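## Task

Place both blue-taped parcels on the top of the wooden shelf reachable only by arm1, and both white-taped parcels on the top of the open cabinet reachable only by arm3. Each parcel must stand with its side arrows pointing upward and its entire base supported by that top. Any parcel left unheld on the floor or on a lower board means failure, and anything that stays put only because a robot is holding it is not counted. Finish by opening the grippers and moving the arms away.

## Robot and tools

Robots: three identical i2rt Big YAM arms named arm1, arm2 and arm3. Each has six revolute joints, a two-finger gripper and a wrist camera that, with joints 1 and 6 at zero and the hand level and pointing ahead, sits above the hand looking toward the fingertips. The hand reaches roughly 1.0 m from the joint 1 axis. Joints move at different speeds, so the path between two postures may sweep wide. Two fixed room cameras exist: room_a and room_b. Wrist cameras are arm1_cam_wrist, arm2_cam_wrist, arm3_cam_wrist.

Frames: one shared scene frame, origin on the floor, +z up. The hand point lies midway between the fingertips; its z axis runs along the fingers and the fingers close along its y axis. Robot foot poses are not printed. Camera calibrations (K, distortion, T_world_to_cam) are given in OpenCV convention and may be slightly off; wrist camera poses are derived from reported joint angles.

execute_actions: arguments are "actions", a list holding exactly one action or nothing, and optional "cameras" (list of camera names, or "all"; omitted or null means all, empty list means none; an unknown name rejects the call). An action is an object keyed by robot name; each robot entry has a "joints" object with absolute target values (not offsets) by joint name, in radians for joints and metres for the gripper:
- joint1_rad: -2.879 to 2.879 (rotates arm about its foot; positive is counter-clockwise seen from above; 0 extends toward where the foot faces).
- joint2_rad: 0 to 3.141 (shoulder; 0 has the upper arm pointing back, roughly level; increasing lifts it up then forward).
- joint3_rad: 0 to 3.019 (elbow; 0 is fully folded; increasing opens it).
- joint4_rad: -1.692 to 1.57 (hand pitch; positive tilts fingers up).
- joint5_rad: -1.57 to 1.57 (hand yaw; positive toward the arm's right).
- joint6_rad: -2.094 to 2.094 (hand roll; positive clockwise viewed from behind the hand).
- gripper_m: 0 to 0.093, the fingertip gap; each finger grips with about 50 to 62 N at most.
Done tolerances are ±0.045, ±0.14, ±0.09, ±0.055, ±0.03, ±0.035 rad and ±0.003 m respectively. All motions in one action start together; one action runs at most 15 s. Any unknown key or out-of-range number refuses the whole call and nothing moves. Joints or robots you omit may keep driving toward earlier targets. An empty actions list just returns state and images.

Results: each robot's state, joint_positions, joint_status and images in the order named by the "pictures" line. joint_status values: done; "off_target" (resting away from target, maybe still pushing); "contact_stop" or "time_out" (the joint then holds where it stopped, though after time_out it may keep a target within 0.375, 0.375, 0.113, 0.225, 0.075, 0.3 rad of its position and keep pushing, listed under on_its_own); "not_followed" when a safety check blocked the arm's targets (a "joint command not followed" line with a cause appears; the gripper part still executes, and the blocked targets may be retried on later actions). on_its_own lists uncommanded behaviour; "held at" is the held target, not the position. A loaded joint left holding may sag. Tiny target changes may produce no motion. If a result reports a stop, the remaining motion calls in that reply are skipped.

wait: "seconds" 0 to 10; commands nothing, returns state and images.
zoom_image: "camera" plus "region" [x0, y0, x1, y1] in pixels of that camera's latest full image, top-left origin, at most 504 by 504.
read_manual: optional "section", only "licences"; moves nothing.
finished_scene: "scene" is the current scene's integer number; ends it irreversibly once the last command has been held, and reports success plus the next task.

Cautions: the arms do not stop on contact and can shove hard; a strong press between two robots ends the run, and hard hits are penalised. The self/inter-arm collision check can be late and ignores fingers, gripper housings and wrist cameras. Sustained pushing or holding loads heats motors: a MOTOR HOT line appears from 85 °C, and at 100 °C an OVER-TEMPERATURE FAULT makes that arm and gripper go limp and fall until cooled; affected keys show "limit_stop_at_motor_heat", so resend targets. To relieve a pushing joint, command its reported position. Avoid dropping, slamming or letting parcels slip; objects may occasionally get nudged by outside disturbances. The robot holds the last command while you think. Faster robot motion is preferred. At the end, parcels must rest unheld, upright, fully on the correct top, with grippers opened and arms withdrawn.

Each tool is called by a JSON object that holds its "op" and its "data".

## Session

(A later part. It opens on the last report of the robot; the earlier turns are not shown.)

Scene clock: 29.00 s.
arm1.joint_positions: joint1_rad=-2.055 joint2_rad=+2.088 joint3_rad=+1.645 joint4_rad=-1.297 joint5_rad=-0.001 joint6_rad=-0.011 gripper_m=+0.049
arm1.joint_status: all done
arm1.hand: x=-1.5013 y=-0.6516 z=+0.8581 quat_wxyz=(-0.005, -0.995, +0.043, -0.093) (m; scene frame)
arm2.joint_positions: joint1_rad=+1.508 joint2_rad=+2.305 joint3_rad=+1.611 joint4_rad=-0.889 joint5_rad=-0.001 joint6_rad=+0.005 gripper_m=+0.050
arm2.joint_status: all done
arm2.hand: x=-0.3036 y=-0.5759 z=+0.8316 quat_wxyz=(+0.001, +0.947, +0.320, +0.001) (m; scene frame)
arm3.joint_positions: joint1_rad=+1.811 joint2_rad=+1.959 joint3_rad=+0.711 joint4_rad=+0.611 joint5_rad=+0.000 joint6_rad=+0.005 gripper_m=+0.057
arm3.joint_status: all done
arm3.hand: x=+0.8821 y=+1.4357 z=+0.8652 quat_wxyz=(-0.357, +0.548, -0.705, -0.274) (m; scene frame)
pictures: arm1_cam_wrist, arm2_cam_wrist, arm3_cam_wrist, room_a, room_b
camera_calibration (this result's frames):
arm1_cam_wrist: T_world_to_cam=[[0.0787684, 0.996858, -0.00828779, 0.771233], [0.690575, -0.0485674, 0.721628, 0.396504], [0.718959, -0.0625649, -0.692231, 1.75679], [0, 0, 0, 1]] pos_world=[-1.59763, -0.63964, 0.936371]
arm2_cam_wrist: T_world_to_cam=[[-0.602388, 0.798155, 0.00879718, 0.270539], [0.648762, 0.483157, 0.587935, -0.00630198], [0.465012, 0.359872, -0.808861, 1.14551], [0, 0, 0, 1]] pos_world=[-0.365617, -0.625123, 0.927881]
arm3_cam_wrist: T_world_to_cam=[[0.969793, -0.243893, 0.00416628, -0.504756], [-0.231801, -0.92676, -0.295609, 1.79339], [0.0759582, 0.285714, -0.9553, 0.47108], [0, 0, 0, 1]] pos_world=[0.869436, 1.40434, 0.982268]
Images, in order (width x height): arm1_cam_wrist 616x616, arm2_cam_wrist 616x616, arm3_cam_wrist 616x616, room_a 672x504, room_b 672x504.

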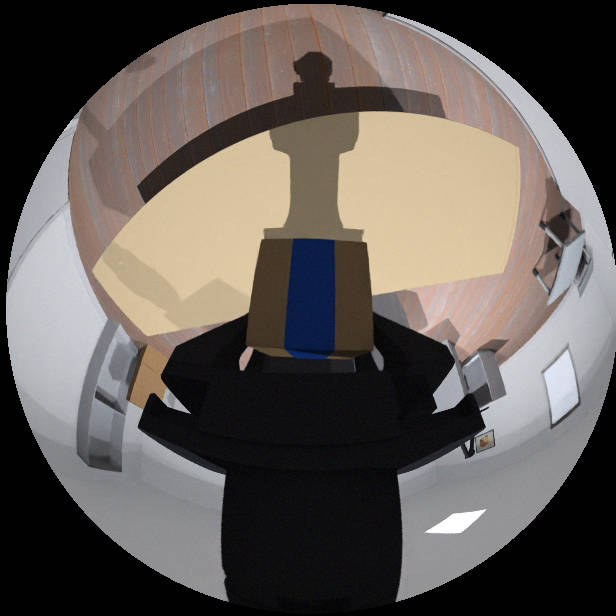

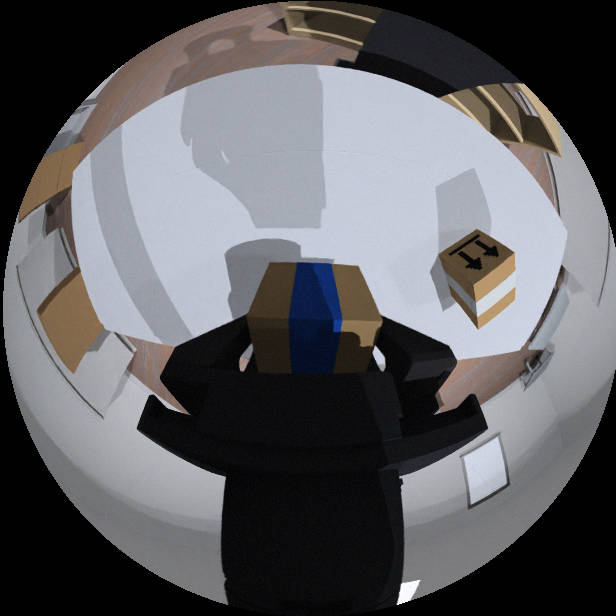

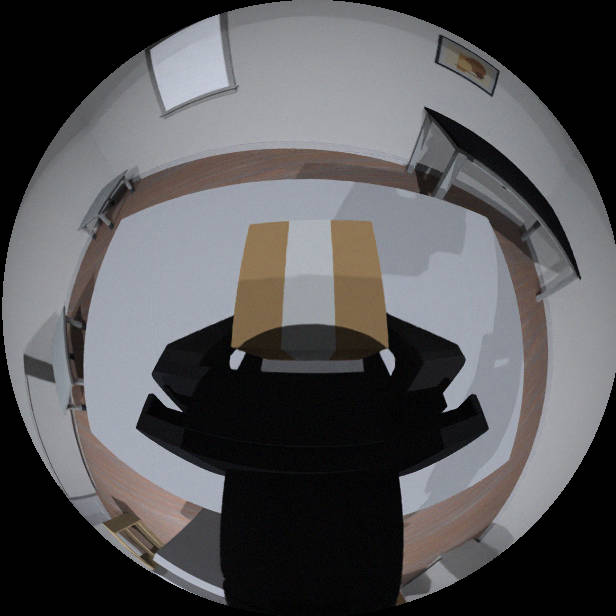

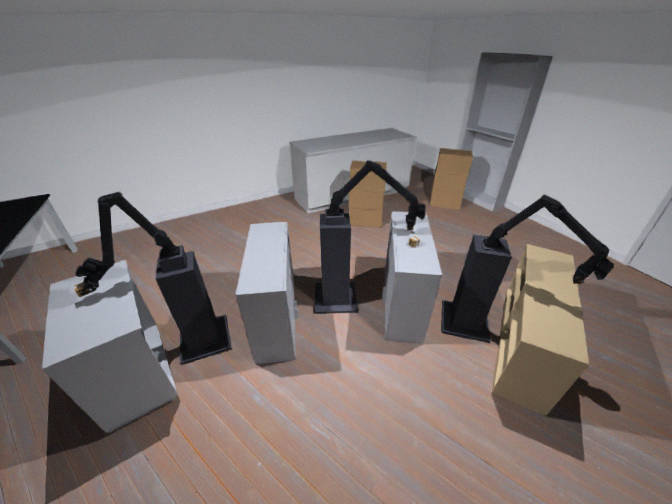

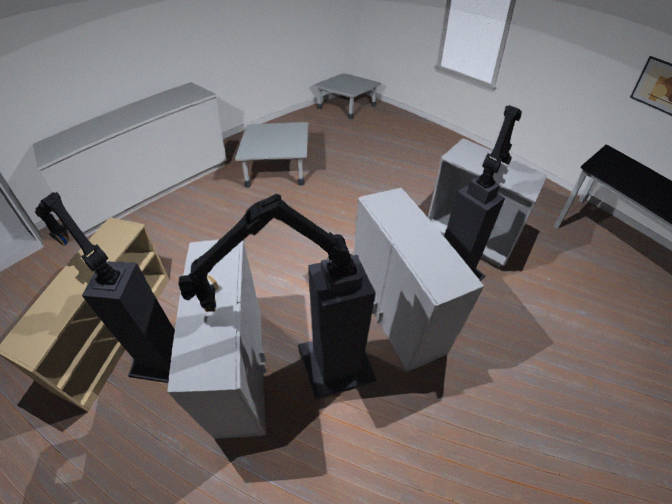

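{"op": "execute_actions", "data": {"actions": [{"arm1":{"joints":{"joint3_rad":0.9,"joint4_rad":0.8}},"arm2":{"joints":{"joint2_rad":2.35,"joint4_rad":-0.82}},"arm3":{"joints":{"joint2_rad":2.07,"joint3_rad":0.74,"joint4_rad":0.73}}}], "cameras": ["arm2_cam_wrist","room_a","room_b"]}}

{"op": "zoom_image", "data": {"camera": "room_a", "region": [50, 250, 140, 320]}}

Scene clock: 32.10 s.
arm1.joint_positions: joint1_rad=-2.055 joint2_rad=+2.099 joint3_rad=+0.893 joint4_rad=+0.776 joint5_rad=-0.001 joint6_rad=-0.011 gripper_m=+0.049
arm1.joint_status: all done
arm1.hand: x=-1.5595 y=-0.6459 z=+0.8009 quat_wxyz=(+0.028, -0.846, +0.036, +0.532) (m; scene frame)
arm2.joint_positions: joint1_rad=+1.508 joint2_rad=+2.333 joint3_rad=+1.611 joint4_rad=-0.831 joint5_rad=-0.001 joint6_rad=+0.005 gripper_m=+0.050
arm2.joint_status: all done
arm2.hand: x=-0.3093 y=-0.5803 z=+0.8150 quat_wxyz=(+0.006, +0.947, +0.320, -0.014) (m; scene frame)
arm3.joint_positions: joint1_rad=+1.811 joint2_rad=+2.072 joint3_rad=+0.717 joint4_rad=+0.712 joint5_rad=+0.000 joint6_rad=+0.005 gripper_m=+0.057
arm3.joint_status: all done
arm3.hand: x=+0.8812 y=+1.4308 z=+0.8280 quat_wxyz=(-0.355, +0.549, -0.706, -0.272) (m; scene frame)
pictures: arm2_cam_wrist, room_a, room_b
camera_calibration (this result's frames):
arm2_cam_wrist: T_world_to_cam=[[-0.60216, 0.79833, 0.00849115, 0.271191], [0.662687, 0.49386, 0.562982, 0.0401144], [0.445252, 0.344632, -0.826426, 1.13572], [0, 0, 0, 1]] pos_world=[-0.368965, -0.627717, 0.913703]
Images, in order (width x height): arm2_cam_wrist 616x616, room_a 672x504, room_b 672x504.

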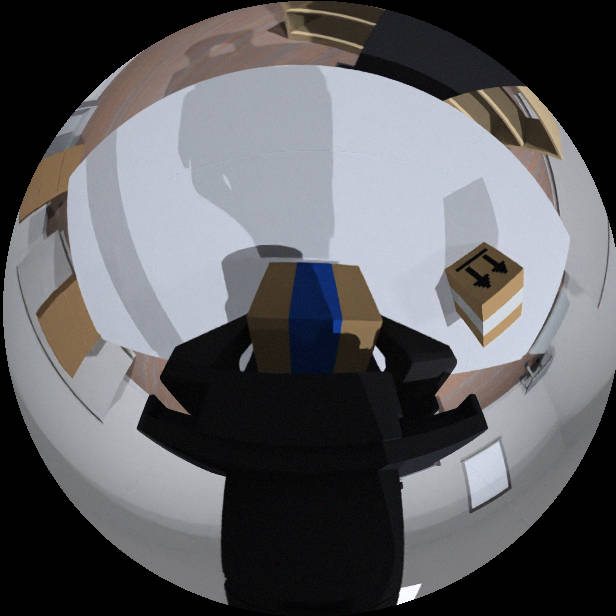

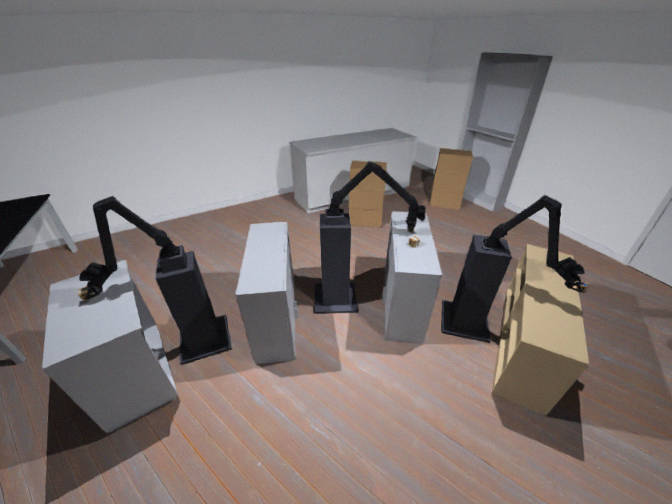

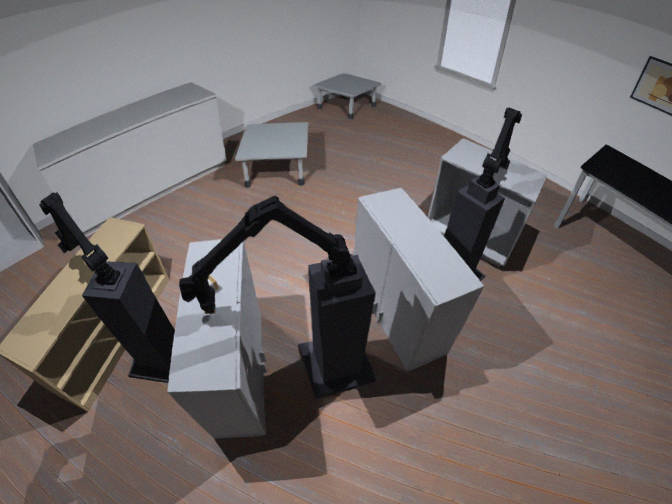

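Region (50, 250, 140, 320) of room_a's 672x504 image, scaled by 5.600, with more detail than that image has.

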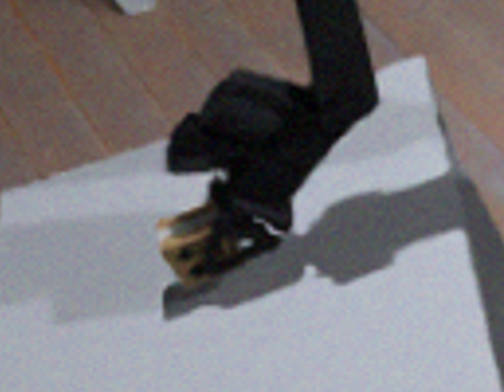

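{"op": "execute_actions", "data": {"actions": [{"arm1":{"joints":{"joint2_rad":2.39,"joint3_rad":0.89,"joint4_rad":0.92}},"arm2":{"joints":{"joint2_rad":2.362}},"arm3":{"joints":{"joint2_rad":2.11,"joint4_rad":0.76}}}], "cameras": ["room_a","arm1_cam_wrist","arm2_cam_wrist","arm3_cam_wrist"]}}

{"op": "zoom_image", "data": {"camera": "room_a", "region": [510, 250, 610, 330]}}

{"op": "zoom_image", "data": {"camera": "room_a", "region": [50, 250, 140, 320]}}

Scene clock: 34.50 s.
arm1.joint_positions: joint1_rad=-2.055 joint2_rad=+2.407 joint3_rad=+0.880 joint4_rad=+0.900 joint5_rad=-0.001 joint6_rad=-0.011 gripper_m=+0.049
arm1.joint_status: all done
arm1.hand: x=-1.4904 y=-0.6526 z=+0.6460 quat_wxyz=(+0.024, -0.894, +0.038, +0.446) (m; scene frame)
arm2.joint_positions: joint1_rad=+1.508 joint2_rad=+2.339 joint3_rad=+1.611 joint4_rad=-0.831 joint5_rad=-0.001 joint6_rad=+0.005 gripper_m=+0.050
arm2.joint_status: all done
arm2.hand: x=-0.3080 y=-0.5794 z=+0.8113 quat_wxyz=(+0.005, +0.947, +0.320, -0.011) (m; scene frame)
arm3.joint_positions: joint1_rad=+1.811 joint2_rad=+2.099 joint3_rad=+0.717 joint4_rad=+0.742 joint5_rad=+0.000 joint6_rad=+0.005 gripper_m=+0.057
arm3.joint_status: all done
arm3.hand: x=+0.8808 y=+1.4291 z=+0.8197 quat_wxyz=(-0.356, +0.548, -0.706, -0.273) (m; scene frame)
pictures: arm1_cam_wrist, arm2_cam_wrist, arm3_cam_wrist, room_a
camera_calibration (this result's frames):
arm1_cam_wrist: T_world_to_cam=[[0.0808992, 0.996646, 0.0123133, 0.759335], [0.950484, -0.0734212, -0.301977, 1.57437], [-0.300061, 0.0361333, -0.953236, 0.316376], [0, 0, 0, 1]] pos_world=[-1.46291, -0.652628, 0.767654]
arm2_cam_wrist: T_world_to_cam=[[-0.602205, 0.798295, 0.00855306, 0.271124], [0.65995, 0.491757, 0.568015, 0.0347003], [0.449238, 0.347706, -0.822974, 1.13197], [0, 0, 0, 1]] pos_world=[-0.368151, -0.627093, 0.909551]
arm3_cam_wrist: T_world_to_cam=[[0.969789, -0.243908, 0.00415618, -0.504934], [-0.232049, -0.927623, -0.292693, 1.77253], [0.0752456, 0.282886, -0.956197, 0.434983], [0, 0, 0, 1]] pos_world=[0.868263, 1.39803, 0.936836]
Images, in order (width x height): arm1_cam_wrist 616x616, arm2_cam_wrist 616x616, arm3_cam_wrist 616x616, room_a 672x504.

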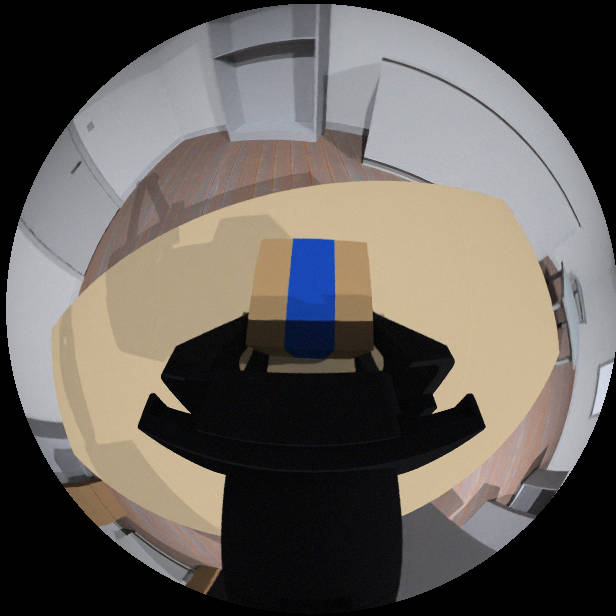

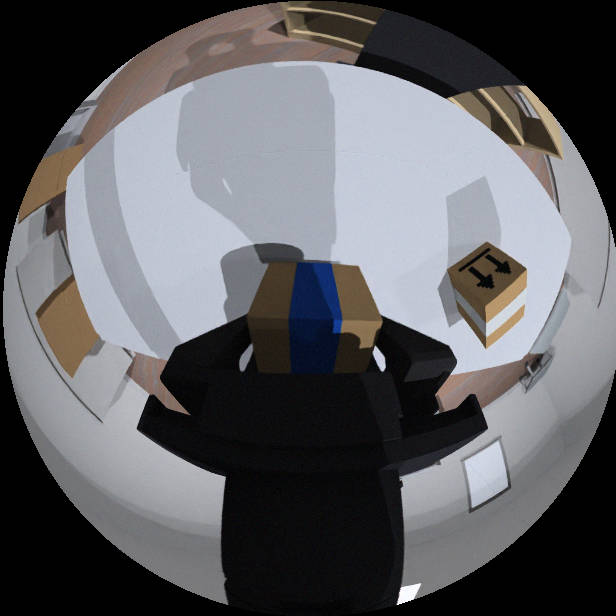

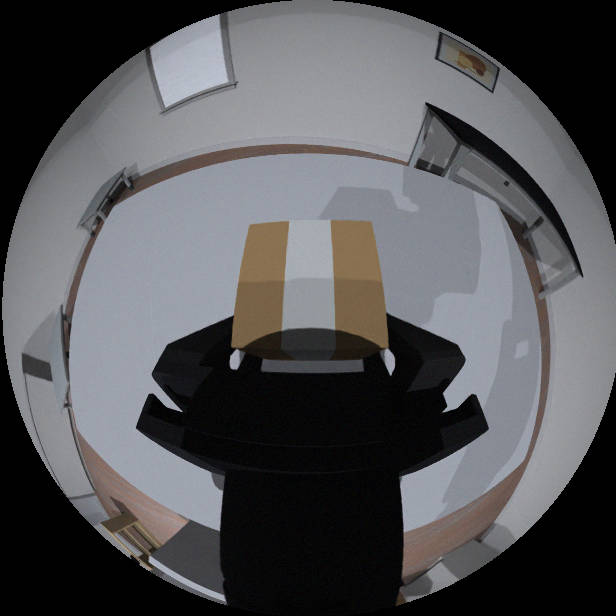

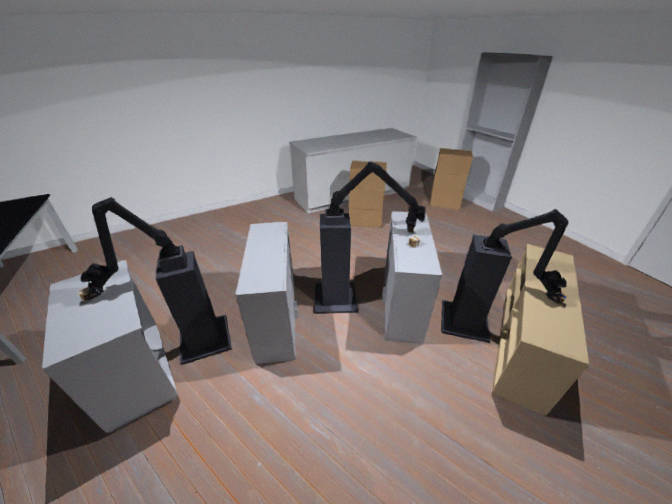

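Region (510, 250, 610, 330) of room_a's 672x504 image, scaled by 5.040, with more detail than that image has; it fills the top 403 rows of this view, and the rest is white.

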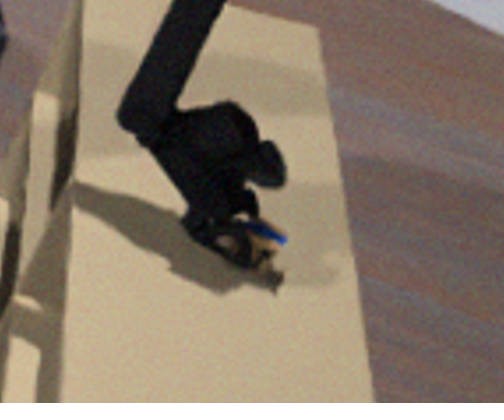

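Region (50, 250, 140, 320) of room_a's 672x504 image, scaled by 5.600, with more detail than that image has.

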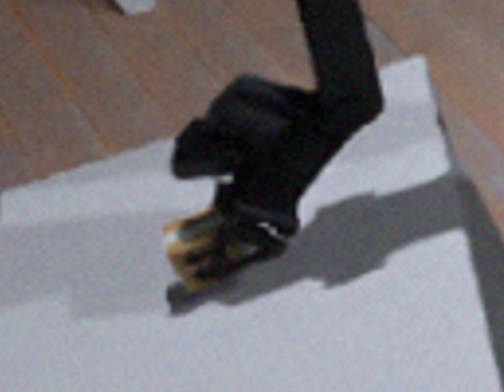

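{"op": "execute_actions", "data": {"actions": [{"arm1":{"joints":{"gripper_m":0.093}},"arm2":{"joints":{"gripper_m":0.093}},"arm3":{"joints":{"gripper_m":0.093}}}], "cameras": []}}

{"op": "execute_actions", "data": {"actions": [{"arm1":{"joints":{"joint2_rad":2.1,"joint3_rad":0.75,"joint4_rad":0.75}},"arm2":{"joints":{"joint2_rad":2.2,"joint4_rad":-0.96}},"arm3":{"joints":{"joint2_rad":1.75,"joint4_rad":0.4}}}], "cameras": []}}

{"op": "execute_actions", "data": {"actions": [{"arm1":{"joints":{"joint1_rad":0.3,"joint2_rad":1.7,"joint3_rad":1.3,"joint4_rad":-1.1}},"arm2":{"joints":{"joint1_rad":1.26,"joint2_rad":2.26,"joint3_rad":1.68,"joint4_rad":-0.97,"joint6_rad":0.5}},"arm3":{"joints":{"joint2_rad":2.2,"joint3_rad":1.96,"joint4_rad":-1.66}}}], "cameras": ["room_a","arm2_cam_wrist","arm3_cam_wrist"]}}

Scene clock: 37.07 s.
arm1.joint_positions: joint1_rad=-2.055 joint2_rad=+2.407 joint3_rad=+0.880 joint4_rad=+0.900 joint5_rad=-0.001 joint6_rad=-0.010 gripper_m=+0.093
arm1.joint_status: all done
arm1.hand: x=-1.4904 y=-0.6526 z=+0.6460 quat_wxyz=(+0.024, -0.894, +0.038, +0.446) (m; scene frame)
arm2.joint_positions: joint1_rad=+1.508 joint2_rad=+2.339 joint3_rad=+1.611 joint4_rad=-0.831 joint5_rad=-0.001 joint6_rad=+0.005 gripper_m=+0.093
arm2.joint_status: all done
arm2.hand: x=-0.3080 y=-0.5794 z=+0.8113 quat_wxyz=(+0.005, +0.947, +0.320, -0.011) (m; scene frame)
arm3.joint_positions: joint1_rad=+1.811 joint2_rad=+2.099 joint3_rad=+0.717 joint4_rad=+0.745 joint5_rad=+0.000 joint6_rad=+0.005 gripper_m=+0.093
arm3.joint_status: all done
arm3.hand: x=+0.8809 y=+1.4295 z=+0.8203 quat_wxyz=(-0.357, +0.548, -0.705, -0.274) (m; scene frame)
pictures: none
No camera images: the call's "cameras" was empty. Leave "cameras" out to get every camera's image.

Scene clock: 38.23 s.
arm1.joint_positions: joint1_rad=-2.055 joint2_rad=+2.091 joint3_rad=+0.744 joint4_rad=+0.761 joint5_rad=-0.001 joint6_rad=-0.010 gripper_m=+0.093
arm1.joint_status: all done
arm1.hand: x=-1.4865 y=-0.6530 z=+0.7550 quat_wxyz=(+0.025, -0.884, +0.038, +0.464) (m; scene frame)
arm2.joint_positions: joint1_rad=+1.508 joint2_rad=+2.177 joint3_rad=+1.611 joint4_rad=-0.951 joint5_rad=-0.001 joint6_rad=+0.005 gripper_m=+0.093
arm2.joint_status: all done
arm2.hand: x=-0.3129 y=-0.5830 z=+0.9085 quat_wxyz=(+0.011, +0.947, +0.320, -0.030) (m; scene frame)
arm3.joint_positions: joint1_rad=+1.811 joint2_rad=+1.734 joint3_rad=+0.717 joint4_rad=+0.408 joint5_rad=+0.000 joint6_rad=+0.005 gripper_m=+0.093
arm3.joint_status: all done
arm3.hand: x=+0.8828 y=+1.4418 z=+0.9461 quat_wxyz=(-0.367, +0.544, -0.700, -0.281) (m; scene frame)
pictures: none
No camera images: the call's "cameras" was empty. Leave "cameras" out to get every camera's image.

Scene clock: 40.60 s.
arm1.joint_positions: joint1_rad=+0.306 joint2_rad=+1.709 joint3_rad=+1.298 joint4_rad=-1.088 joint5_rad=-0.001 joint6_rad=-0.008 gripper_m=+0.093
arm1.joint_status: all done
arm1.hand: x=-0.6087 y=-1.0984 z=+0.9523 quat_wxyz=(-0.041, -0.421, -0.906, +0.012) (m; scene frame)
arm2.joint_positions: joint1_rad=+1.264 joint2_rad=+2.248 joint3_rad=+1.645 joint4_rad=-0.962 joint5_rad=+0.001 joint6_rad=+0.492 gripper_m=+0.093
arm2.joint_status: all done
arm2.hand: x=-0.3905 y=-0.4504 z=+0.8759 quat_wxyz=(+0.004, +0.999, -0.040, -0.007) (m; scene frame)
arm3.joint_positions: joint1_rad=+1.811 joint2_rad=+2.182 joint3_rad=+1.922 joint4_rad=-1.651 joint5_rad=+0.000 joint6_rad=+0.005 gripper_m=+0.093
arm3.joint_status: all done
arm3.hand: x=+0.8896 y=+1.4698 z=+0.9903 quat_wxyz=(+0.131, +0.602, -0.780, +0.108) (m; scene frame)
pictures: arm2_cam_wrist, arm3_cam_wrist, room_a
camera_calibration (this result's frames):
arm2_cam_wrist: T_world_to_cam=[[0.0851677, 0.996366, 0.00114013, 0.482009], [0.814525, -0.0702832, 0.575855, -0.210569], [0.573842, -0.0481156, -0.817551, 1.04295], [0, 0, 0, 1]] pos_world=[-0.468024, -0.444875, 0.97337]
arm3_cam_wrist: T_world_to_cam=[[0.967997, -0.250921, 0.00462407, -0.492756], [-0.144802, -0.543375, 0.826907, 0.111152], [-0.204975, -0.801113, -0.562319, 2.03842], [0, 0, 0, 1]] pos_world=[0.910907, 1.56976, 1.05661]
Images, in order (width x height): arm2_cam_wrist 616x616, arm3_cam_wrist 616x616, room_a 672x504.

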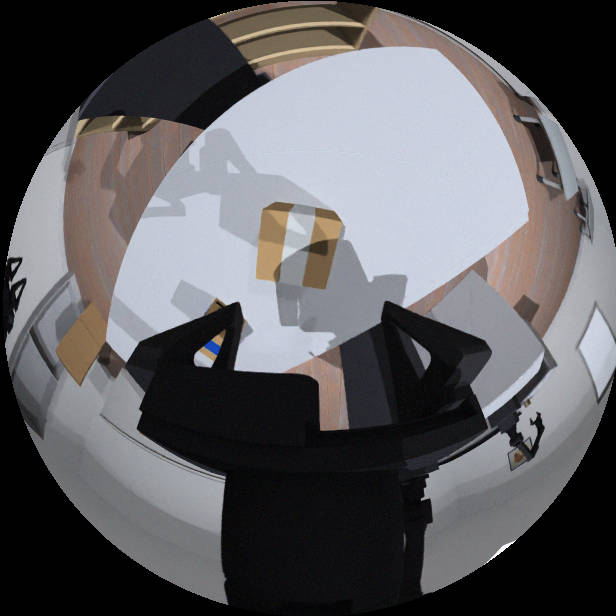

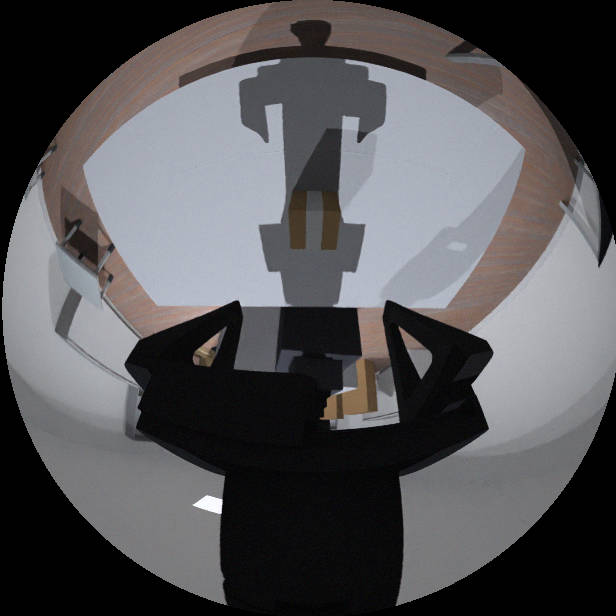

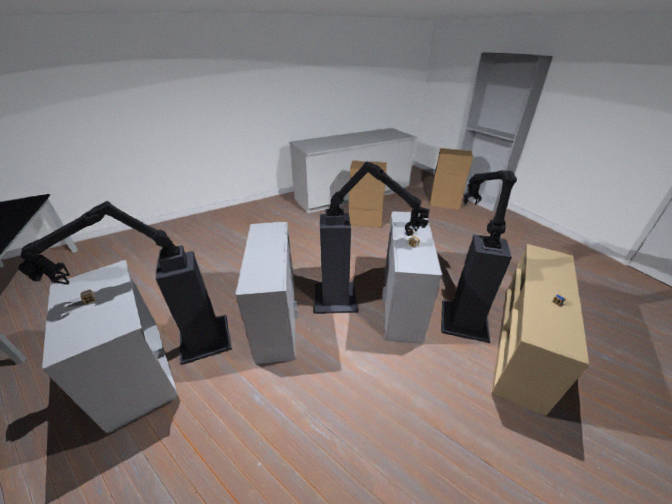

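{"op": "execute_actions", "data": {"actions": [{"arm2":{"joints":{"joint2_rad":2.375,"joint3_rad":1.775,"joint4_rad":-0.94,"joint6_rad":0.68}},"arm3":{"joints":{"joint2_rad":2.46,"joint3_rad":1.98,"joint4_rad":-1.62}}}], "cameras": ["arm2_cam_wrist","arm3_cam_wrist"]}}

Scene clock: 43.20 s.
arm1.joint_positions: joint1_rad=+0.306 joint2_rad=+1.709 joint3_rad=+1.298 joint4_rad=-1.088 joint5_rad=-0.001 joint6_rad=-0.008 gripper_m=+0.093
arm1.joint_status: not commanded
arm1.hand: x=-0.6087 y=-1.0984 z=+0.9523 quat_wxyz=(-0.041, -0.421, -0.906, +0.012) (m; scene frame)
arm2.joint_positions: joint1_rad=+1.264 joint2_rad=+2.366 joint3_rad=+1.747 joint4_rad=-0.945 joint5_rad=+0.001 joint6_rad=+0.672 gripper_m=+0.093
arm2.joint_status: all done
arm2.hand: x=-0.4131 y=-0.4604 z=+0.8353 quat_wxyz=(+0.005, +0.992, -0.130, -0.007) (m; scene frame)
arm3.joint_positions: joint1_rad=+1.811 joint2_rad=+2.462 joint3_rad=+1.960 joint4_rad=-1.625 joint5_rad=+0.000 joint6_rad=+0.005 gripper_m=+0.093
arm3.joint_status: all done
arm3.hand: x=+0.8865 y=+1.4524 z=+0.8418 quat_wxyz=(+0.214, +0.587, -0.762, +0.173) (m; scene frame)
pictures: arm2_cam_wrist, arm3_cam_wrist
camera_calibration (this result's frames):
arm2_cam_wrist: T_world_to_cam=[[0.262203, 0.965011, -0.00161564, 0.55495], [0.788446, -0.213262, 0.576951, -0.247058], [0.55642, -0.152552, -0.816777, 0.966361], [0, 0, 0, 1]] pos_world=[-0.48842, -0.440801, 0.932738]
arm3_cam_wrist: T_world_to_cam=[[0.967764, -0.251799, 0.00557403, -0.492837], [-0.0987955, -0.359167, 0.928029, -0.169464], [-0.231675, -0.898664, -0.372465, 1.94587], [0, 0, 0, 1]] pos_world=[0.911016, 1.56372, 0.884783]
Images, in order (width x height): arm2_cam_wrist 616x616, arm3_cam_wrist 616x616.

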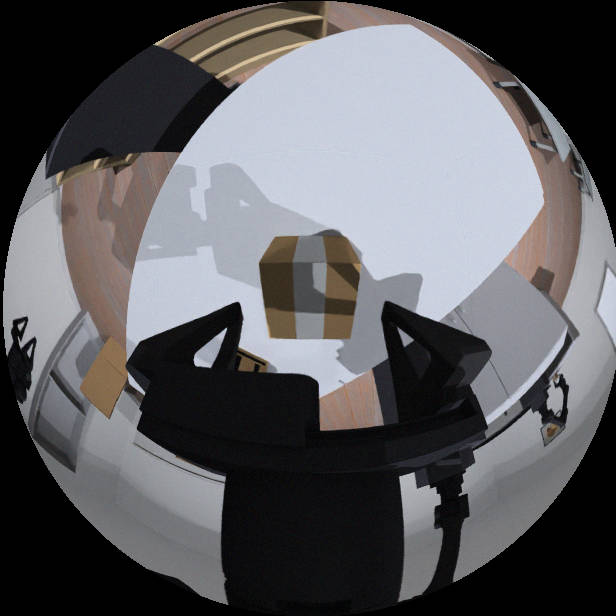

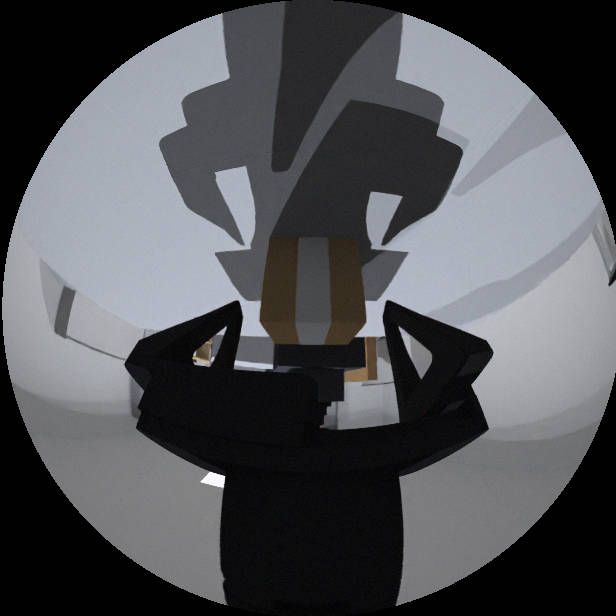

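{"op": "execute_actions", "data": {"actions": [{"arm2":{"joints":{"joint2_rad":2.43,"joint4_rad":-0.88}},"arm3":{"joints":{"joint3_rad":1.895}}}], "cameras": ["arm2_cam_wrist","arm3_cam_wrist"]}}

Scene clock: 44.73 s.
arm1.joint_positions: joint1_rad=+0.306 joint2_rad=+1.709 joint3_rad=+1.298 joint4_rad=-1.088 joint5_rad=-0.001 joint6_rad=-0.008 gripper_m=+0.093
arm1.joint_status: not commanded
arm1.hand: x=-0.6087 y=-1.0984 z=+0.9523 quat_wxyz=(-0.041, -0.421, -0.906, +0.012) (m; scene frame)
arm2.joint_positions: joint1_rad=+1.264 joint2_rad=+2.415 joint3_rad=+1.747 joint4_rad=-0.890 joint5_rad=+0.001 joint6_rad=+0.672 gripper_m=+0.093
arm2.joint_status: all done
arm2.hand: x=-0.4137 y=-0.4608 z=+0.8044 quat_wxyz=(+0.007, +0.991, -0.130, -0.009) (m; scene frame)
arm3.joint_positions: joint1_rad=+1.811 joint2_rad=+2.458 joint3_rad=+1.898 joint4_rad=-1.624 joint5_rad=+0.000 joint6_rad=+0.005 gripper_m=+0.093
arm3.joint_status: all done
arm3.hand: x=+0.8807 y=+1.4293 z=+0.8317 quat_wxyz=(+0.235, +0.582, -0.755, +0.190) (m; scene frame)
pictures: arm2_cam_wrist, arm3_cam_wrist
camera_calibration (this result's frames):
arm2_cam_wrist: T_world_to_cam=[[0.262572, 0.964898, -0.00520752, 0.558427], [0.791374, -0.212258, 0.573301, -0.224204], [0.552072, -0.154654, -0.819328, 0.94068], [0, 0, 0, 1]] pos_world=[-0.488522, -0.440934, 0.90217]
arm3_cam_wrist: T_world_to_cam=[[0.96771, -0.251998, 0.00585911, -0.492895], [-0.0856193, -0.306751, 0.947931, -0.272032], [-0.23708, -0.917824, -0.318422, 1.90721], [0, 0, 0, 1]] pos_world=[0.905849, 1.54283, 0.868053]
Images, in order (width x height): arm2_cam_wrist 616x616, arm3_cam_wrist 616x616.

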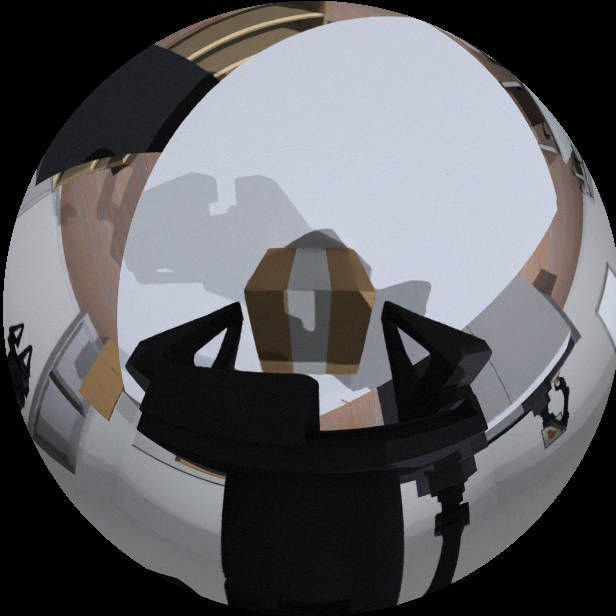

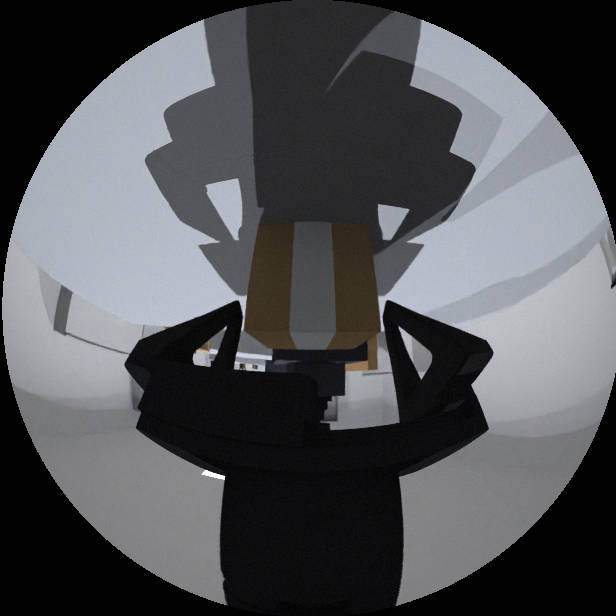

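{"op": "execute_actions", "data": {"actions": [{"arm2":{"joints":{"joint2_rad":2.45,"joint4_rad":-0.86}},"arm3":{"joints":{"joint2_rad":2.495,"joint4_rad":-1.59}}}], "cameras": []}}

{"op": "execute_actions", "data": {"actions": [{"arm2":{"joints":{"gripper_m":0.04}},"arm3":{"joints":{"gripper_m":0.04}}}], "cameras": []}}

{"op": "execute_actions", "data": {"actions": [{"arm2":{"joints":{"joint2_rad":2.25}},"arm3":{"joints":{"joint2_rad":1.9,"joint3_rad":1.7}}}], "cameras": ["arm2_cam_wrist","arm3_cam_wrist"]}}

Scene clock: 46.97 s.
arm1.joint_positions: joint1_rad=+0.306 joint2_rad=+1.709 joint3_rad=+1.298 joint4_rad=-1.088 joint5_rad=-0.001 joint6_rad=-0.008 gripper_m=+0.093
arm1.joint_status: not commanded
arm1.hand: x=-0.6087 y=-1.0984 z=+0.9523 quat_wxyz=(-0.041, -0.421, -0.906, +0.012) (m; scene frame)
arm2.joint_positions: joint1_rad=+1.264 joint2_rad=+2.423 joint3_rad=+1.747 joint4_rad=-0.871 joint5_rad=+0.001 joint6_rad=+0.672 gripper_m=+0.093
arm2.joint_status: all done
arm2.hand: x=-0.4158 y=-0.4617 z=+0.7992 quat_wxyz=(+0.010, +0.991, -0.130, -0.014) (m; scene frame)
arm3.joint_positions: joint1_rad=+1.811 joint2_rad=+2.472 joint3_rad=+1.898 joint4_rad=-1.598 joint5_rad=+0.000 joint6_rad=+0.005 gripper_m=+0.093
arm3.joint_status: all done
arm3.hand: x=+0.8814 y=+1.4314 z=+0.8210 quat_wxyz=(+0.231, +0.583, -0.757, +0.186) (m; scene frame)
pictures: none
No camera images: the call's "cameras" was empty. Leave "cameras" out to get every camera's image.

Scene clock: 47.57 s.
arm1.joint_positions: joint1_rad=+0.306 joint2_rad=+1.709 joint3_rad=+1.298 joint4_rad=-1.088 joint5_rad=-0.001 joint6_rad=-0.008 gripper_m=+0.093
arm1.joint_status: not commanded
arm1.hand: x=-0.6087 y=-1.0984 z=+0.9523 quat_wxyz=(-0.041, -0.421, -0.906, +0.012) (m; scene frame)
arm2.joint_positions: joint1_rad=+1.264 joint2_rad=+2.423 joint3_rad=+1.747 joint4_rad=-0.871 joint5_rad=+0.001 joint6_rad=+0.673 gripper_m=+0.058
arm2.joint_status: gripper_m off_target (ended at +0.058, target +0.040)
arm2.hand: x=-0.4158 y=-0.4617 z=+0.7992 quat_wxyz=(+0.010, +0.991, -0.130, -0.014) (m; scene frame)
arm3.joint_positions: joint1_rad=+1.811 joint2_rad=+2.472 joint3_rad=+1.898 joint4_rad=-1.597 joint5_rad=+0.000 joint6_rad=+0.005 gripper_m=+0.057
arm3.joint_status: gripper_m off_target (ended at +0.057, target +0.040)
arm3.hand: x=+0.8814 y=+1.4315 z=+0.8209 quat_wxyz=(+0.231, +0.583, -0.757, +0.186) (m; scene frame)
pictures: none
No camera images: the call's "cameras" was empty. Leave "cameras" out to get every camera's image.

Scene clock: 49.27 s.
arm1.joint_positions: joint1_rad=+0.306 joint2_rad=+1.709 joint3_rad=+1.298 joint4_rad=-1.088 joint5_rad=-0.001 joint6_rad=-0.008 gripper_m=+0.093
arm1.joint_status: not commanded
arm1.hand: x=-0.6087 y=-1.0984 z=+0.9523 quat_wxyz=(-0.041, -0.421, -0.906, +0.012) (m; scene frame)
arm2.joint_positions: joint1_rad=+1.264 joint2_rad=+2.235 joint3_rad=+1.754 joint4_rad=-0.867 joint5_rad=+0.001 joint6_rad=+0.673 gripper_m=+0.058
arm2.joint_status: all done
arm2.hand: x=-0.4574 y=-0.4794 z=+0.9267 quat_wxyz=(+0.061, +0.985, -0.130, -0.099) (m; scene frame)
arm3.joint_positions: joint1_rad=+1.811 joint2_rad=+1.899 joint3_rad=+1.686 joint4_rad=-1.589 joint5_rad=+0.000 joint6_rad=+0.005 gripper_m=+0.057
arm3.joint_status: all done
arm3.hand: x=+0.8749 y=+1.4152 z=+1.0661 quat_wxyz=(+0.088, +0.607, -0.786, +0.075) (m; scene frame)
pictures: arm2_cam_wrist, arm3_cam_wrist
camera_calibration (this result's frames):
arm2_cam_wrist: T_world_to_cam=[[0.249988, 0.958647, -0.136022, 0.700982], [0.887861, -0.170915, 0.427189, -0.064317], [0.386276, -0.227561, -0.893872, 1.02038], [0, 0, 0, 1]] pos_world=[-0.512281, -0.450789, 1.03491]
arm3_cam_wrist: T_world_to_cam=[[0.968132, -0.250404, 0.00422198, -0.493046], [-0.165699, -0.627818, 0.760519, 0.22522], [-0.187786, -0.736982, -0.649302, 2.0212], [0, 0, 0, 1]] pos_world=[0.894207, 1.50753, 1.14317]
Images, in order (width x height): arm2_cam_wrist 616x616, arm3_cam_wrist 616x616.

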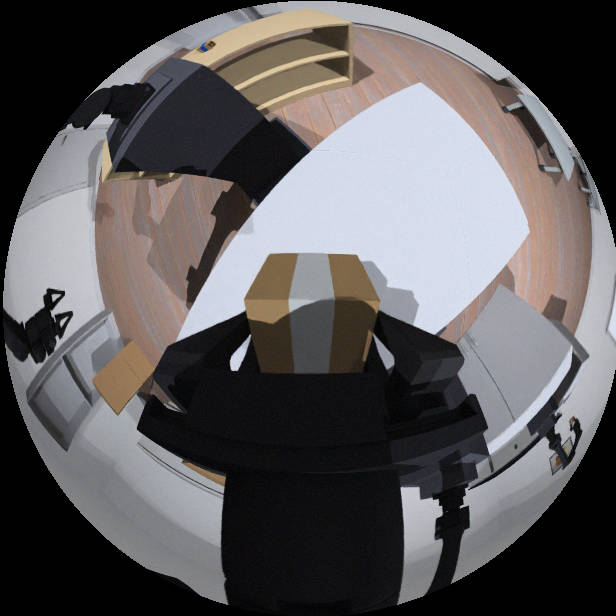

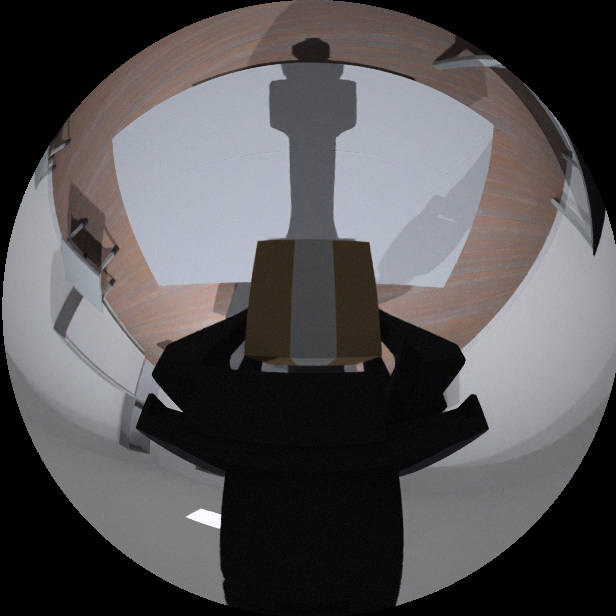

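{"op": "execute_actions", "data": {"actions": [{"arm1":{"joints":{"joint1_rad":0.9,"joint2_rad":1.9,"joint3_rad":1.7,"joint4_rad":-1.19,"joint6_rad":-0.46}},"arm2":{"joints":{"joint1_rad":-1.2,"joint6_rad":0}},"arm3":{"joints":{"joint3_rad":0.95,"joint4_rad":0.74}}}], "cameras": []}}

{"op": "execute_actions", "data": {"actions": [{"arm1":{"joints":{"joint1_rad":1.38,"joint2_rad":2.13,"joint3_rad":1.79}},"arm2":{"joints":{"joint2_rad":2.41}},"arm3":{"joints":{"joint2_rad":2.08,"joint3_rad":0.74,"joint4_rad":0.76}}}], "cameras": ["arm1_cam_wrist","arm2_cam_wrist","room_a"]}}

{"op": "zoom_image", "data": {"camera": "room_a", "region": [60, 200, 290, 320]}}

Scene clock: 53.77 s.
arm1.joint_positions: joint1_rad=+0.894 joint2_rad=+1.908 joint3_rad=+1.670 joint4_rad=-1.179 joint5_rad=-0.001 joint6_rad=-0.450 gripper_m=+0.093
arm1.joint_status: all done
arm1.hand: x=-0.3401 y=-0.8840 z=+0.9908 quat_wxyz=(-0.081, +0.080, -0.993, +0.029) (m; scene frame)
arm2.joint_positions: joint1_rad=-1.203 joint2_rad=+2.235 joint3_rad=+1.754 joint4_rad=-0.857 joint5_rad=+0.002 joint6_rad=+0.008 gripper_m=+0.058
arm2.joint_status: all done
arm2.hand: x=+0.5140 y=+0.4236 z=+0.9124 quat_wxyz=(-0.094, +0.510, -0.853, -0.059) (m; scene frame)
arm3.joint_positions: joint1_rad=+1.811 joint2_rad=+1.900 joint3_rad=+0.946 joint4_rad=+0.720 joint5_rad=+0.000 joint6_rad=+0.005 gripper_m=+0.057
arm3.joint_status: all done
arm3.hand: x=+0.9108 y=+1.5543 z=+1.0165 quat_wxyz=(-0.490, +0.482, -0.619, -0.378) (m; scene frame)
pictures: none
No camera images: the call's "cameras" was empty. Leave "cameras" out to get every camera's image.

Scene clock: 55.63 s.
arm1.joint_positions: joint1_rad=+1.378 joint2_rad=+2.147 joint3_rad=+1.772 joint4_rad=-1.183 joint5_rad=+0.000 joint6_rad=-0.452 gripper_m=+0.093
arm1.joint_status: all done
arm1.hand: x=-0.3008 y=-0.5827 z=+0.8840 quat_wxyz=(-0.015, +0.318, -0.948, +0.004) (m; scene frame)
arm2.joint_positions: joint1_rad=-1.203 joint2_rad=+2.409 joint3_rad=+1.755 joint4_rad=-0.859 joint5_rad=+0.002 joint6_rad=+0.008 gripper_m=+0.058
arm2.joint_status: all done
arm2.hand: x=+0.4954 y=+0.3892 z=+0.7973 quat_wxyz=(-0.020, +0.513, -0.858, -0.013) (m; scene frame)
arm3.joint_positions: joint1_rad=+1.811 joint2_rad=+2.089 joint3_rad=+0.719 joint4_rad=+0.747 joint5_rad=+0.000 joint6_rad=+0.005 gripper_m=+0.057
arm3.joint_status: all done
arm3.hand: x=+0.8818 y=+1.4332 z=+0.8267 quat_wxyz=(-0.362, +0.546, -0.703, -0.278) (m; scene frame)
pictures: arm1_cam_wrist, arm2_cam_wrist, room_a
camera_calibration (this result's frames):
arm1_cam_wrist: T_world_to_cam=[[0.609438, -0.79273, 0.0128296, -0.293629], [-0.661042, -0.499132, 0.56026, -0.974305], [-0.437731, -0.349925, -0.828217, 0.520739], [0, 0, 0, 1]] pos_world=[-0.237164, -0.536855, 0.980916]
arm2_cam_wrist: T_world_to_cam=[[0.878747, -0.477221, 0.00803056, -0.254968], [-0.403168, -0.733172, 0.547644, 0.055855], [-0.255459, -0.484478, -0.836673, 1.10665], [0, 0, 0, 1]] pos_world=[0.529275, 0.455422, 0.897362]
Images, in order (width x height): arm1_cam_wrist 616x616, arm2_cam_wrist 616x616, room_a 672x504.

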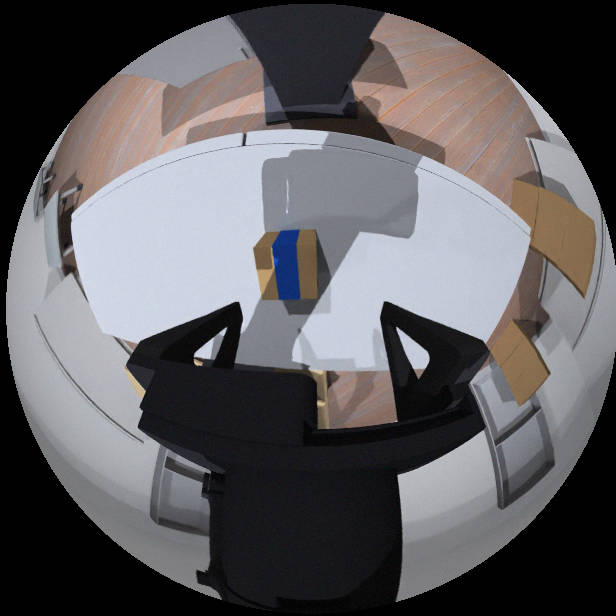

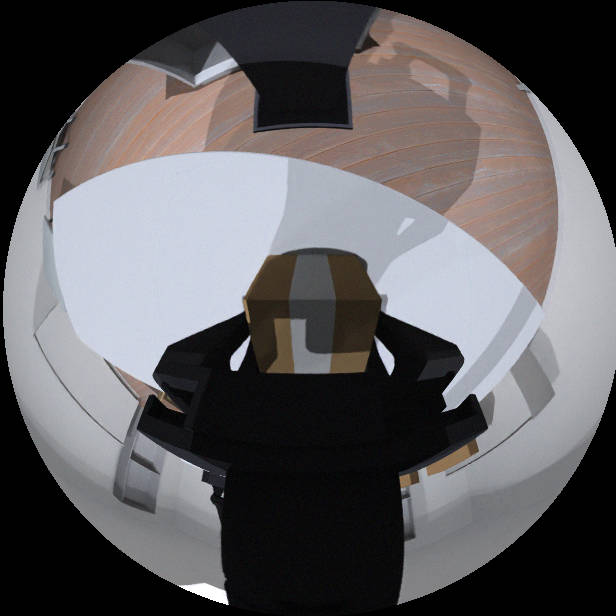

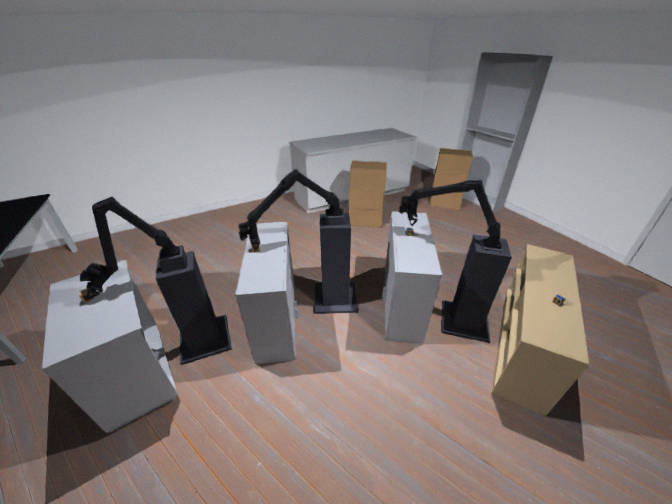

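Region (60, 200, 290, 320) of room_a's 672x504 image, scaled by 2.191, with more detail than that image has; it fills the top 263 rows of this view, and the rest is white.

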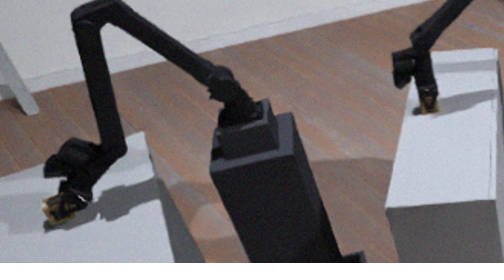

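{"op": "execute_actions", "data": {"actions": [{"arm1":{"joints":{"joint1_rad":1.412,"joint2_rad":2.2,"joint3_rad":1.68,"joint4_rad":-1.03}},"arm2":{"joints":{"joint2_rad":2.445}},"arm3":{"joints":{"joint2_rad":2.12}}}], "cameras": ["arm1_cam_wrist"]}}

Scene clock: 57.57 s.
arm1.joint_positions: joint1_rad=+1.415 joint2_rad=+2.194 joint3_rad=+1.672 joint4_rad=-1.043 joint5_rad=+0.000 joint6_rad=-0.452 gripper_m=+0.093
arm1.joint_status: all done
arm1.hand: x=-0.3175 y=-0.5628 z=+0.8206 quat_wxyz=(-0.011, +0.335, -0.942, +0.004) (m; scene frame)
arm2.joint_positions: joint1_rad=-1.203 joint2_rad=+2.410 joint3_rad=+1.755 joint4_rad=-0.859 joint5_rad=+0.002 joint6_rad=+0.008 gripper_m=+0.058
arm2.joint_status: all done
arm2.hand: x=+0.4953 y=+0.3890 z=+0.7968 quat_wxyz=(-0.020, +0.514, -0.858, -0.013) (m; scene frame)
arm3.joint_positions: joint1_rad=+1.811 joint2_rad=+2.108 joint3_rad=+0.719 joint4_rad=+0.747 joint5_rad=+0.000 joint6_rad=+0.005 gripper_m=+0.057
arm3.joint_status: all done
arm3.hand: x=+0.8808 y=+1.4290 z=+0.8168 quat_wxyz=(-0.355, +0.548, -0.706, -0.272) (m; scene frame)
pictures: arm1_cam_wrist
camera_calibration (this result's frames):
arm1_cam_wrist: T_world_to_cam=[[0.638101, -0.769884, 0.0102378, -0.242729], [-0.63856, -0.521733, 0.565717, -0.949952], [-0.430195, -0.367522, -0.824536, 0.457335], [0, 0, 0, 1]] pos_world=[-0.254972, -0.514414, 0.916978]
Images, in order (width x height): arm1_cam_wrist 616x616.

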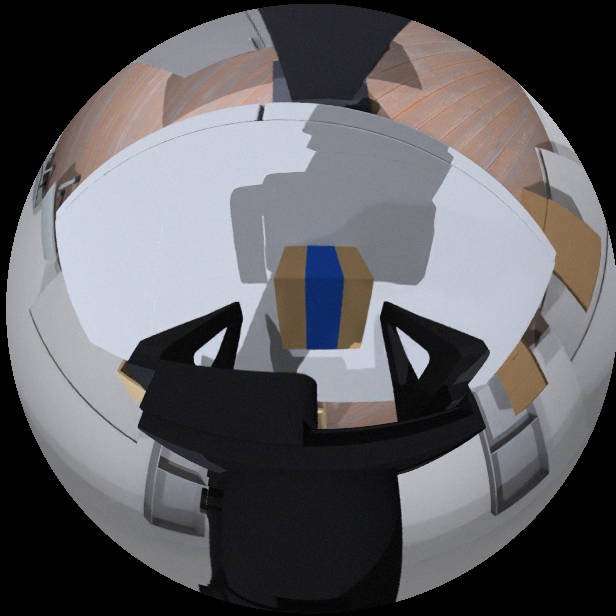

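Arm2 seems to be resting the parcel on the top.

{"op": "execute_actions", "data": {"actions": [{"arm1":{"joints":{"joint2_rad":2.25,"joint4_rad":-0.99}},"arm2":{"joints":{"gripper_m":0.093}},"arm3":{"joints":{"gripper_m":0.093}}}], "cameras": []}}

{"op": "execute_actions", "data": {"actions": [{"arm1":{"joints":{"gripper_m":0.04}},"arm2":{"joints":{"joint2_rad":2.1,"joint4_rad":-1.1}},"arm3":{"joints":{"joint2_rad":1.75,"joint4_rad":0.4}}}], "cameras": ["arm1_cam_wrist"]}}

Scene clock: 59.43 s.
arm1.joint_positions: joint1_rad=+1.415 joint2_rad=+2.233 joint3_rad=+1.672 joint4_rad=-1.003 joint5_rad=+0.000 joint6_rad=-0.452 gripper_m=+0.093
arm1.joint_status: all done
arm1.hand: x=-0.3144 y=-0.5622 z=+0.7967 quat_wxyz=(-0.012, +0.335, -0.942, +0.004) (m; scene frame)
arm2.joint_positions: joint1_rad=-1.203 joint2_rad=+2.419 joint3_rad=+1.755 joint4_rad=-0.859 joint5_rad=+0.002 joint6_rad=+0.008 gripper_m=+0.093
arm2.joint_status: all done
arm2.hand: x=+0.4940 y=+0.3866 z=+0.7907 quat_wxyz=(-0.015, +0.514, -0.858, -0.011) (m; scene frame)
arm3.joint_positions: joint1_rad=+1.811 joint2_rad=+2.108 joint3_rad=+0.719 joint4_rad=+0.747 joint5_rad=+0.000 joint6_rad=+0.005 gripper_m=+0.093
arm3.joint_status: all done
arm3.hand: x=+0.8808 y=+1.4290 z=+0.8168 quat_wxyz=(-0.355, +0.548, -0.706, -0.272) (m; scene frame)
pictures: none
No camera images: the call's "cameras" was empty. Leave "cameras" out to get every camera's image.

Scene clock: 61.07 s.
arm1.joint_positions: joint1_rad=+1.415 joint2_rad=+2.233 joint3_rad=+1.672 joint4_rad=-1.002 joint5_rad=+0.000 joint6_rad=-0.452 gripper_m=+0.049
arm1.joint_status: gripper_m off_target (ended at +0.049, target +0.040)
arm1.hand: x=-0.3143 y=-0.5622 z=+0.7967 quat_wxyz=(-0.012, +0.335, -0.942, +0.004) (m; scene frame)
arm2.joint_positions: joint1_rad=-1.203 joint2_rad=+2.093 joint3_rad=+1.769 joint4_rad=-1.092 joint5_rad=+0.002 joint6_rad=+0.008 gripper_m=+0.093
arm2.joint_status: all done
arm2.hand: x=+0.4987 y=+0.3938 z=+1.0023 quat_wxyz=(-0.061, +0.512, -0.856, -0.039) (m; scene frame)
arm3.joint_positions: joint1_rad=+1.811 joint2_rad=+1.734 joint3_rad=+0.719 joint4_rad=+0.408 joint5_rad=+0.000 joint6_rad=+0.005 gripper_m=+0.093
arm3.joint_status: all done
arm3.hand: x=+0.8831 y=+1.4429 z=+0.9472 quat_wxyz=(-0.368, +0.543, -0.700, -0.282) (m; scene frame)
pictures: arm1_cam_wrist
camera_calibration (this result's frames):
arm1_cam_wrist: T_world_to_cam=[[0.638086, -0.769885, 0.0110882, -0.244786], [-0.639241, -0.52167, 0.565006, -0.93372], [-0.429205, -0.367611, -0.825012, 0.439887], [0, 0, 0, 1]] pos_world=[-0.251875, -0.513844, 0.893184]
Images, in order (width x height): arm1_cam_wrist 616x616.

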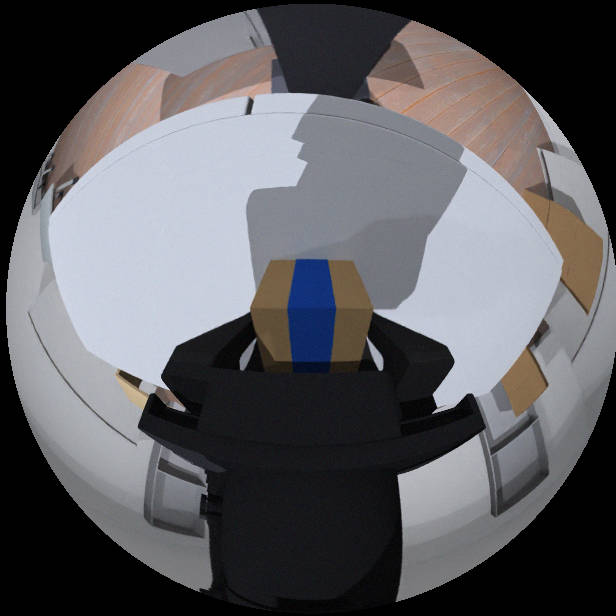

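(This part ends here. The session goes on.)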